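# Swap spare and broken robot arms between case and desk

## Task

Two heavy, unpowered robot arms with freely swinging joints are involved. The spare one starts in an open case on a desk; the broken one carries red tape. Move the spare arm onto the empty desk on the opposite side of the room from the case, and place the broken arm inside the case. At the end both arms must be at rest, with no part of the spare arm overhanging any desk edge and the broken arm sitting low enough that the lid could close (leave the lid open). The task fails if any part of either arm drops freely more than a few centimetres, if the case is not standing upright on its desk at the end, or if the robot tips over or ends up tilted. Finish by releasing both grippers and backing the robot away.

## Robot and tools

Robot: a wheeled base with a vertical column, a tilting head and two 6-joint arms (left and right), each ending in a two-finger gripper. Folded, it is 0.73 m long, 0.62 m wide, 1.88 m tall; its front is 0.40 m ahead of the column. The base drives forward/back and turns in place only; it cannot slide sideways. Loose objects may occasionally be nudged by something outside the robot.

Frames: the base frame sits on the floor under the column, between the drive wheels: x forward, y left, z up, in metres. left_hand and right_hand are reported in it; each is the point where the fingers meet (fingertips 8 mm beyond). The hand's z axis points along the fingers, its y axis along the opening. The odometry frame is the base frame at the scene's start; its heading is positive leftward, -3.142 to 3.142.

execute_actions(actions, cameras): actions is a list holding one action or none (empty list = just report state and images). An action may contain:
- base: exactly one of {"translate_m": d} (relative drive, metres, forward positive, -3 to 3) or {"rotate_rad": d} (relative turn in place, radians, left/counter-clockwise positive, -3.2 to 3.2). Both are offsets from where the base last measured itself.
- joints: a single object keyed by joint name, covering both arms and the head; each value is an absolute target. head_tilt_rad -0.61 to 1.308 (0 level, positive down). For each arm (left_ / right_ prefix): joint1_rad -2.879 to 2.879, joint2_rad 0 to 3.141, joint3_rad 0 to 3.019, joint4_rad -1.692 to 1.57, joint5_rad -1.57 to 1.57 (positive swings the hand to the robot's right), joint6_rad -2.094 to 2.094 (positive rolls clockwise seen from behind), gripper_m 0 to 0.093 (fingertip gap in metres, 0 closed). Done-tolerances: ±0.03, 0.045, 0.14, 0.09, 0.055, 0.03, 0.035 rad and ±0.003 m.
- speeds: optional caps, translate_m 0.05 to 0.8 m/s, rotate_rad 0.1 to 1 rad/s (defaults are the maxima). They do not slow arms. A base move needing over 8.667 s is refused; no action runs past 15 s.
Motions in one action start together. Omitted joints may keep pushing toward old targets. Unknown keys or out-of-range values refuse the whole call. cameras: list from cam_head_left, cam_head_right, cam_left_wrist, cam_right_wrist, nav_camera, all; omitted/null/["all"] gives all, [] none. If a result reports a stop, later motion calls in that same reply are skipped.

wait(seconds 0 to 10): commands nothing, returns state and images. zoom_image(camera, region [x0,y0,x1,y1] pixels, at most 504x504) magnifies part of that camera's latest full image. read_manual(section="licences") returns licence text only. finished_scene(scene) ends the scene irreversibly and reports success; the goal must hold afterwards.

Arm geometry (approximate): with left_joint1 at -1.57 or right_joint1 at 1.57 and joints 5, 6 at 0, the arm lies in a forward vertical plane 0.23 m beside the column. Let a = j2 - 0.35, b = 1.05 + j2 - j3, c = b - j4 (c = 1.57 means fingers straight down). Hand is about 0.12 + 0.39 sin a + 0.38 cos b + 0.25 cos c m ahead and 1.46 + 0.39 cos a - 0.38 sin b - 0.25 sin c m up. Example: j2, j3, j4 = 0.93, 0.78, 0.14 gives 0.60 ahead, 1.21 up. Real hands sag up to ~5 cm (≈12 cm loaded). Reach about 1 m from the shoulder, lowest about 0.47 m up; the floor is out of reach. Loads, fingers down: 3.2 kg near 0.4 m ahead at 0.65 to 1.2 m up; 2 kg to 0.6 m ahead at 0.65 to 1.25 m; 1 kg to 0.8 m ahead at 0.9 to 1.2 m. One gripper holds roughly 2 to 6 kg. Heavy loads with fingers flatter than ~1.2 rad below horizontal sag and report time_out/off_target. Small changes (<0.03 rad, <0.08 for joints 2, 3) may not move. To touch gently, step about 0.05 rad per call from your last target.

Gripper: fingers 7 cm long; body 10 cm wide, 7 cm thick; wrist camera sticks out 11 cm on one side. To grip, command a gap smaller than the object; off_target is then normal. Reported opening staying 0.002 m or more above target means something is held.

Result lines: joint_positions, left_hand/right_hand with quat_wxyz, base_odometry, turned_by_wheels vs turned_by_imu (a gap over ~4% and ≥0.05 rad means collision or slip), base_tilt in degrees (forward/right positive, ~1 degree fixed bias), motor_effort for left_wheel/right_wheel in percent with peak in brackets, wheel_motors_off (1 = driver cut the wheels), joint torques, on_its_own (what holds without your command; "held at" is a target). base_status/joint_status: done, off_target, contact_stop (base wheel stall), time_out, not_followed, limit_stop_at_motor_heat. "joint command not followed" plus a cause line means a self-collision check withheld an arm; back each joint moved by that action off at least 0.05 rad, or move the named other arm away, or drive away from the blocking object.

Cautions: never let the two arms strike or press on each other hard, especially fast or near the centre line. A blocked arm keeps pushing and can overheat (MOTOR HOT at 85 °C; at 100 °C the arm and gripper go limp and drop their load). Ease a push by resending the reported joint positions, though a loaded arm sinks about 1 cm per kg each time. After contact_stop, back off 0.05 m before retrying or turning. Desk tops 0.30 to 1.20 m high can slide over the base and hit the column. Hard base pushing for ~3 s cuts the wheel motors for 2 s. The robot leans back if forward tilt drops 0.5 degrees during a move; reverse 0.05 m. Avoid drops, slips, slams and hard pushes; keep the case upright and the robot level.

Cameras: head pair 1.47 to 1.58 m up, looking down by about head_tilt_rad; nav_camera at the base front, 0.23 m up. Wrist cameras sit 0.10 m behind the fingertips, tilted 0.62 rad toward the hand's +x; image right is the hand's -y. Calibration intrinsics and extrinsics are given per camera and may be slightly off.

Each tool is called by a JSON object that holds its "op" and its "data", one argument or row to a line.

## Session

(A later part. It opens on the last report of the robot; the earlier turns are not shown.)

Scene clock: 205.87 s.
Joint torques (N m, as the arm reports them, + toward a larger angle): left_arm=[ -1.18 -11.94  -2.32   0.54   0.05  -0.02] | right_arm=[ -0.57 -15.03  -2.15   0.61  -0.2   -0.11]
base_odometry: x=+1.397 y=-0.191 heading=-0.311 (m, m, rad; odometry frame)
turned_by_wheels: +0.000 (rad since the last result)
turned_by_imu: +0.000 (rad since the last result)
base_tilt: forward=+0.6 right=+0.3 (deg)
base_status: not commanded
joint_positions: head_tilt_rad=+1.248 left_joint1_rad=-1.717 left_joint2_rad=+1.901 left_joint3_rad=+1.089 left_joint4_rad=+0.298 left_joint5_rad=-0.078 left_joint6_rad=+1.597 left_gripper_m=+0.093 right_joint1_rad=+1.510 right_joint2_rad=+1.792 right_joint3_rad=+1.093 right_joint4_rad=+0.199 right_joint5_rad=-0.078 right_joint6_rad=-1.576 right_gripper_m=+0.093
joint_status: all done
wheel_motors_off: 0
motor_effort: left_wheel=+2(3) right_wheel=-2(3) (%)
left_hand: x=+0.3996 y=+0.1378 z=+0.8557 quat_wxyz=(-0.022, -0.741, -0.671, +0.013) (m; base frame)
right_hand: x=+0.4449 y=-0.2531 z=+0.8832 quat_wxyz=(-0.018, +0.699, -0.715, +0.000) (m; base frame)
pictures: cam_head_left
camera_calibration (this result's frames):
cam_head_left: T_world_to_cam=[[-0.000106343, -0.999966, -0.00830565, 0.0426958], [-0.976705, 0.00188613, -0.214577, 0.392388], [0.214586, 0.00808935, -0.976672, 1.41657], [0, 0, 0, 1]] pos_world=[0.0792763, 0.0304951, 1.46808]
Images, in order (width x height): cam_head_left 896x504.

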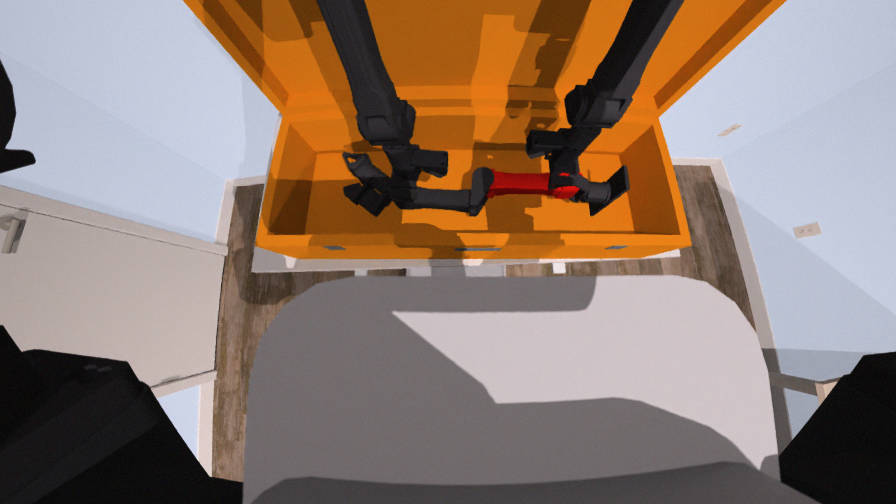

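{"op": "execute_actions", "data": {
  "actions": [
    {"joints":{"left_joint2_rad":1.4,"left_joint3_rad":0.72,"left_joint4_rad":0.19,"right_joint2_rad":1.39,"right_joint3_rad":0.81,"right_joint4_rad":0.06}}
  ],
  "cameras": ["cam_head_left"]
}}

{"op": "execute_actions", "data": {
  "actions": [
    {"base":{"translate_m":-0.7},"joints":{"head_tilt_rad":0.8}}
  ],
  "cameras": ["cam_head_left"]
}}

Scene clock: 210.23 s.
Joint torques (N m, as the arm reports them, + toward a larger angle): left_arm=[ -0.62 -10.32  -1.28  -0.11   0.04  -0.02] | right_arm=[  0.26 -11.86  -0.53   0.31  -0.13  -0.06]
base_odometry: x=+1.397 y=-0.191 heading=-0.311 (m, m, rad; odometry frame)
turned_by_wheels: +0.000 (rad since the last result)
turned_by_imu: -0.001 (rad since the last result)
base_tilt: forward=+0.5 right=+0.4 (deg)
base_status: not commanded
joint_positions: head_tilt_rad=+1.248 left_joint1_rad=-1.717 left_joint2_rad=+1.390 left_joint3_rad=+0.726 left_joint4_rad=+0.200 left_joint5_rad=-0.078 left_joint6_rad=+1.597 left_gripper_m=+0.093 right_joint1_rad=+1.510 right_joint2_rad=+1.373 right_joint3_rad=+0.813 right_joint4_rad=+0.058 right_joint5_rad=-0.078 right_joint6_rad=-1.577 right_gripper_m=+0.093
joint_status: all done
wheel_motors_off: 0
motor_effort: left_wheel=+1(4) right_wheel=-1(3) (%)
left_hand: x=+0.4159 y=+0.1589 z=+1.0300 quat_wxyz=(-0.040, -0.739, -0.673, -0.005) (m; base frame)
right_hand: x=+0.4448 y=-0.2455 z=+1.0287 quat_wxyz=(-0.017, +0.699, -0.715, -0.001) (m; base frame)
pictures: cam_head_left
camera_calibration (this result's frames):
cam_head_left: T_world_to_cam=[[-0.000106344, -0.999966, -0.00830565, 0.0426958], [-0.976705, 0.00188613, -0.214577, 0.392388], [0.214586, 0.00808935, -0.976672, 1.41657], [0, 0, 0, 1]] pos_world=[0.0792763, 0.0304951, 1.46808]
Images, in order (width x height): cam_head_left 896x504.

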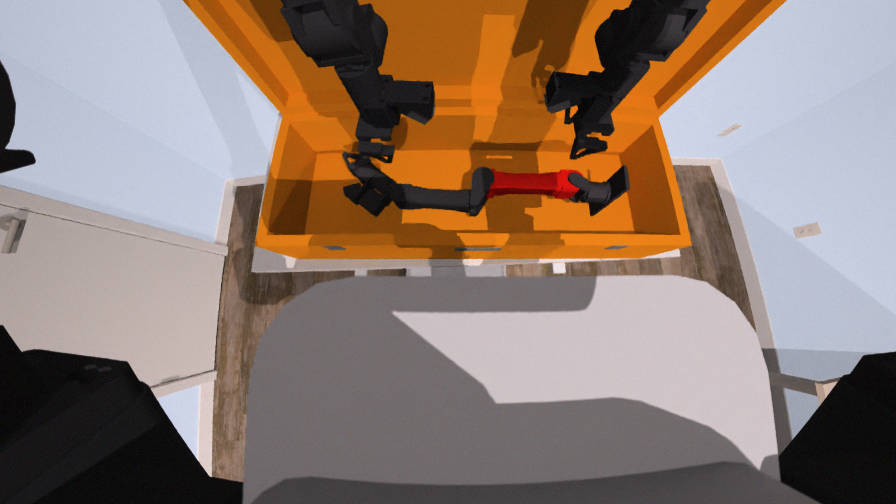

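Scene clock: 212.90 s.
Joint torques (N m, as the arm reports them, + toward a larger angle): left_arm=[ -0.71 -10.49  -0.85  -0.13   0.07  -0.01] | right_arm=[  0.14 -12.04  -0.21   0.55  -0.2   -0.04]
base_odometry: x=+0.731 y=+0.023 heading=-0.310 (m, m, rad; odometry frame)
turned_by_wheels: +0.001 (rad since the last result)
turned_by_imu: +0.002 (rad since the last result)
base_tilt: forward=+0.5 right=+0.4 (deg)
base_status: done
joint_positions: head_tilt_rad=+0.815 left_joint1_rad=-1.717 left_joint2_rad=+1.391 left_joint3_rad=+0.719 left_joint4_rad=+0.200 left_joint5_rad=-0.078 left_joint6_rad=+1.597 left_gripper_m=+0.093 right_joint1_rad=+1.510 right_joint2_rad=+1.377 right_joint3_rad=+0.808 right_joint4_rad=+0.058 right_joint5_rad=-0.078 right_joint6_rad=-1.577 right_gripper_m=+0.093
joint_status: all done
wheel_motors_off: 0
motor_effort: left_wheel=+1(58) right_wheel=-2(43) (%)
left_hand: x=+0.4108 y=+0.1593 z=+1.0300 quat_wxyz=(-0.037, -0.739, -0.673, -0.002) (m; base frame)
right_hand: x=+0.4393 y=-0.2454 z=+1.0271 quat_wxyz=(-0.014, +0.699, -0.715, -0.004) (m; base frame)
pictures: cam_head_left
camera_calibration (this result's frames):
cam_head_left: T_world_to_cam=[[0.0033849, -0.999966, -0.00758535, 0.041412], [-0.796816, 0.00188613, -0.604219, 0.983442], [0.604213, 0.00808935, -0.796782, 1.12006], [0, 0, 0, 1]] pos_world=[0.106728, 0.0304951, 1.48697]
Images, in order (width x height): cam_head_left 896x504.

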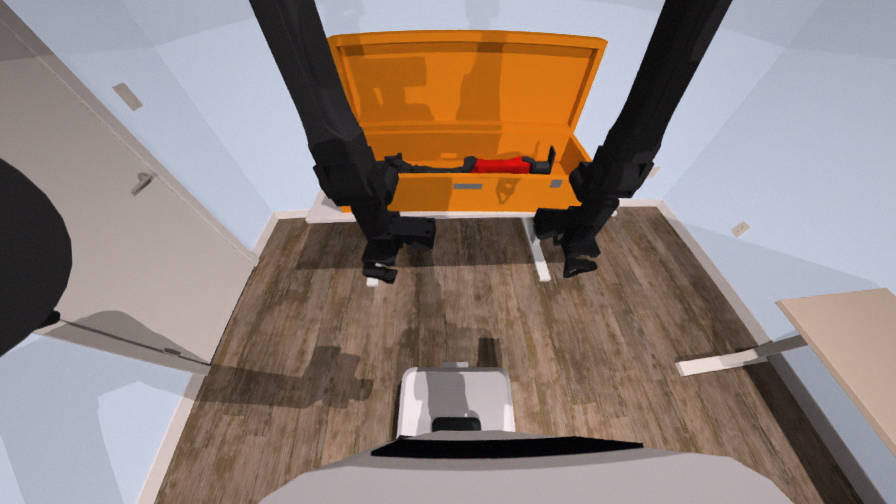

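{"op": "zoom_image", "data": {
  "camera": "cam_head_left",
  "region": [480,100,620,220]
}}

Region (480, 100, 620, 220) of cam_head_left's 896x504 image, scaled by 3.600, with more detail than that image has; it fills the top 432 rows of this view, and the rest is white.

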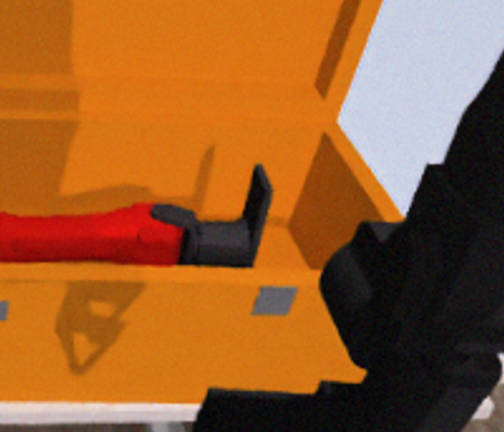

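{"op": "finished_scene", "data": {
  "scene": 2
}}

The scene is finished: the task was done.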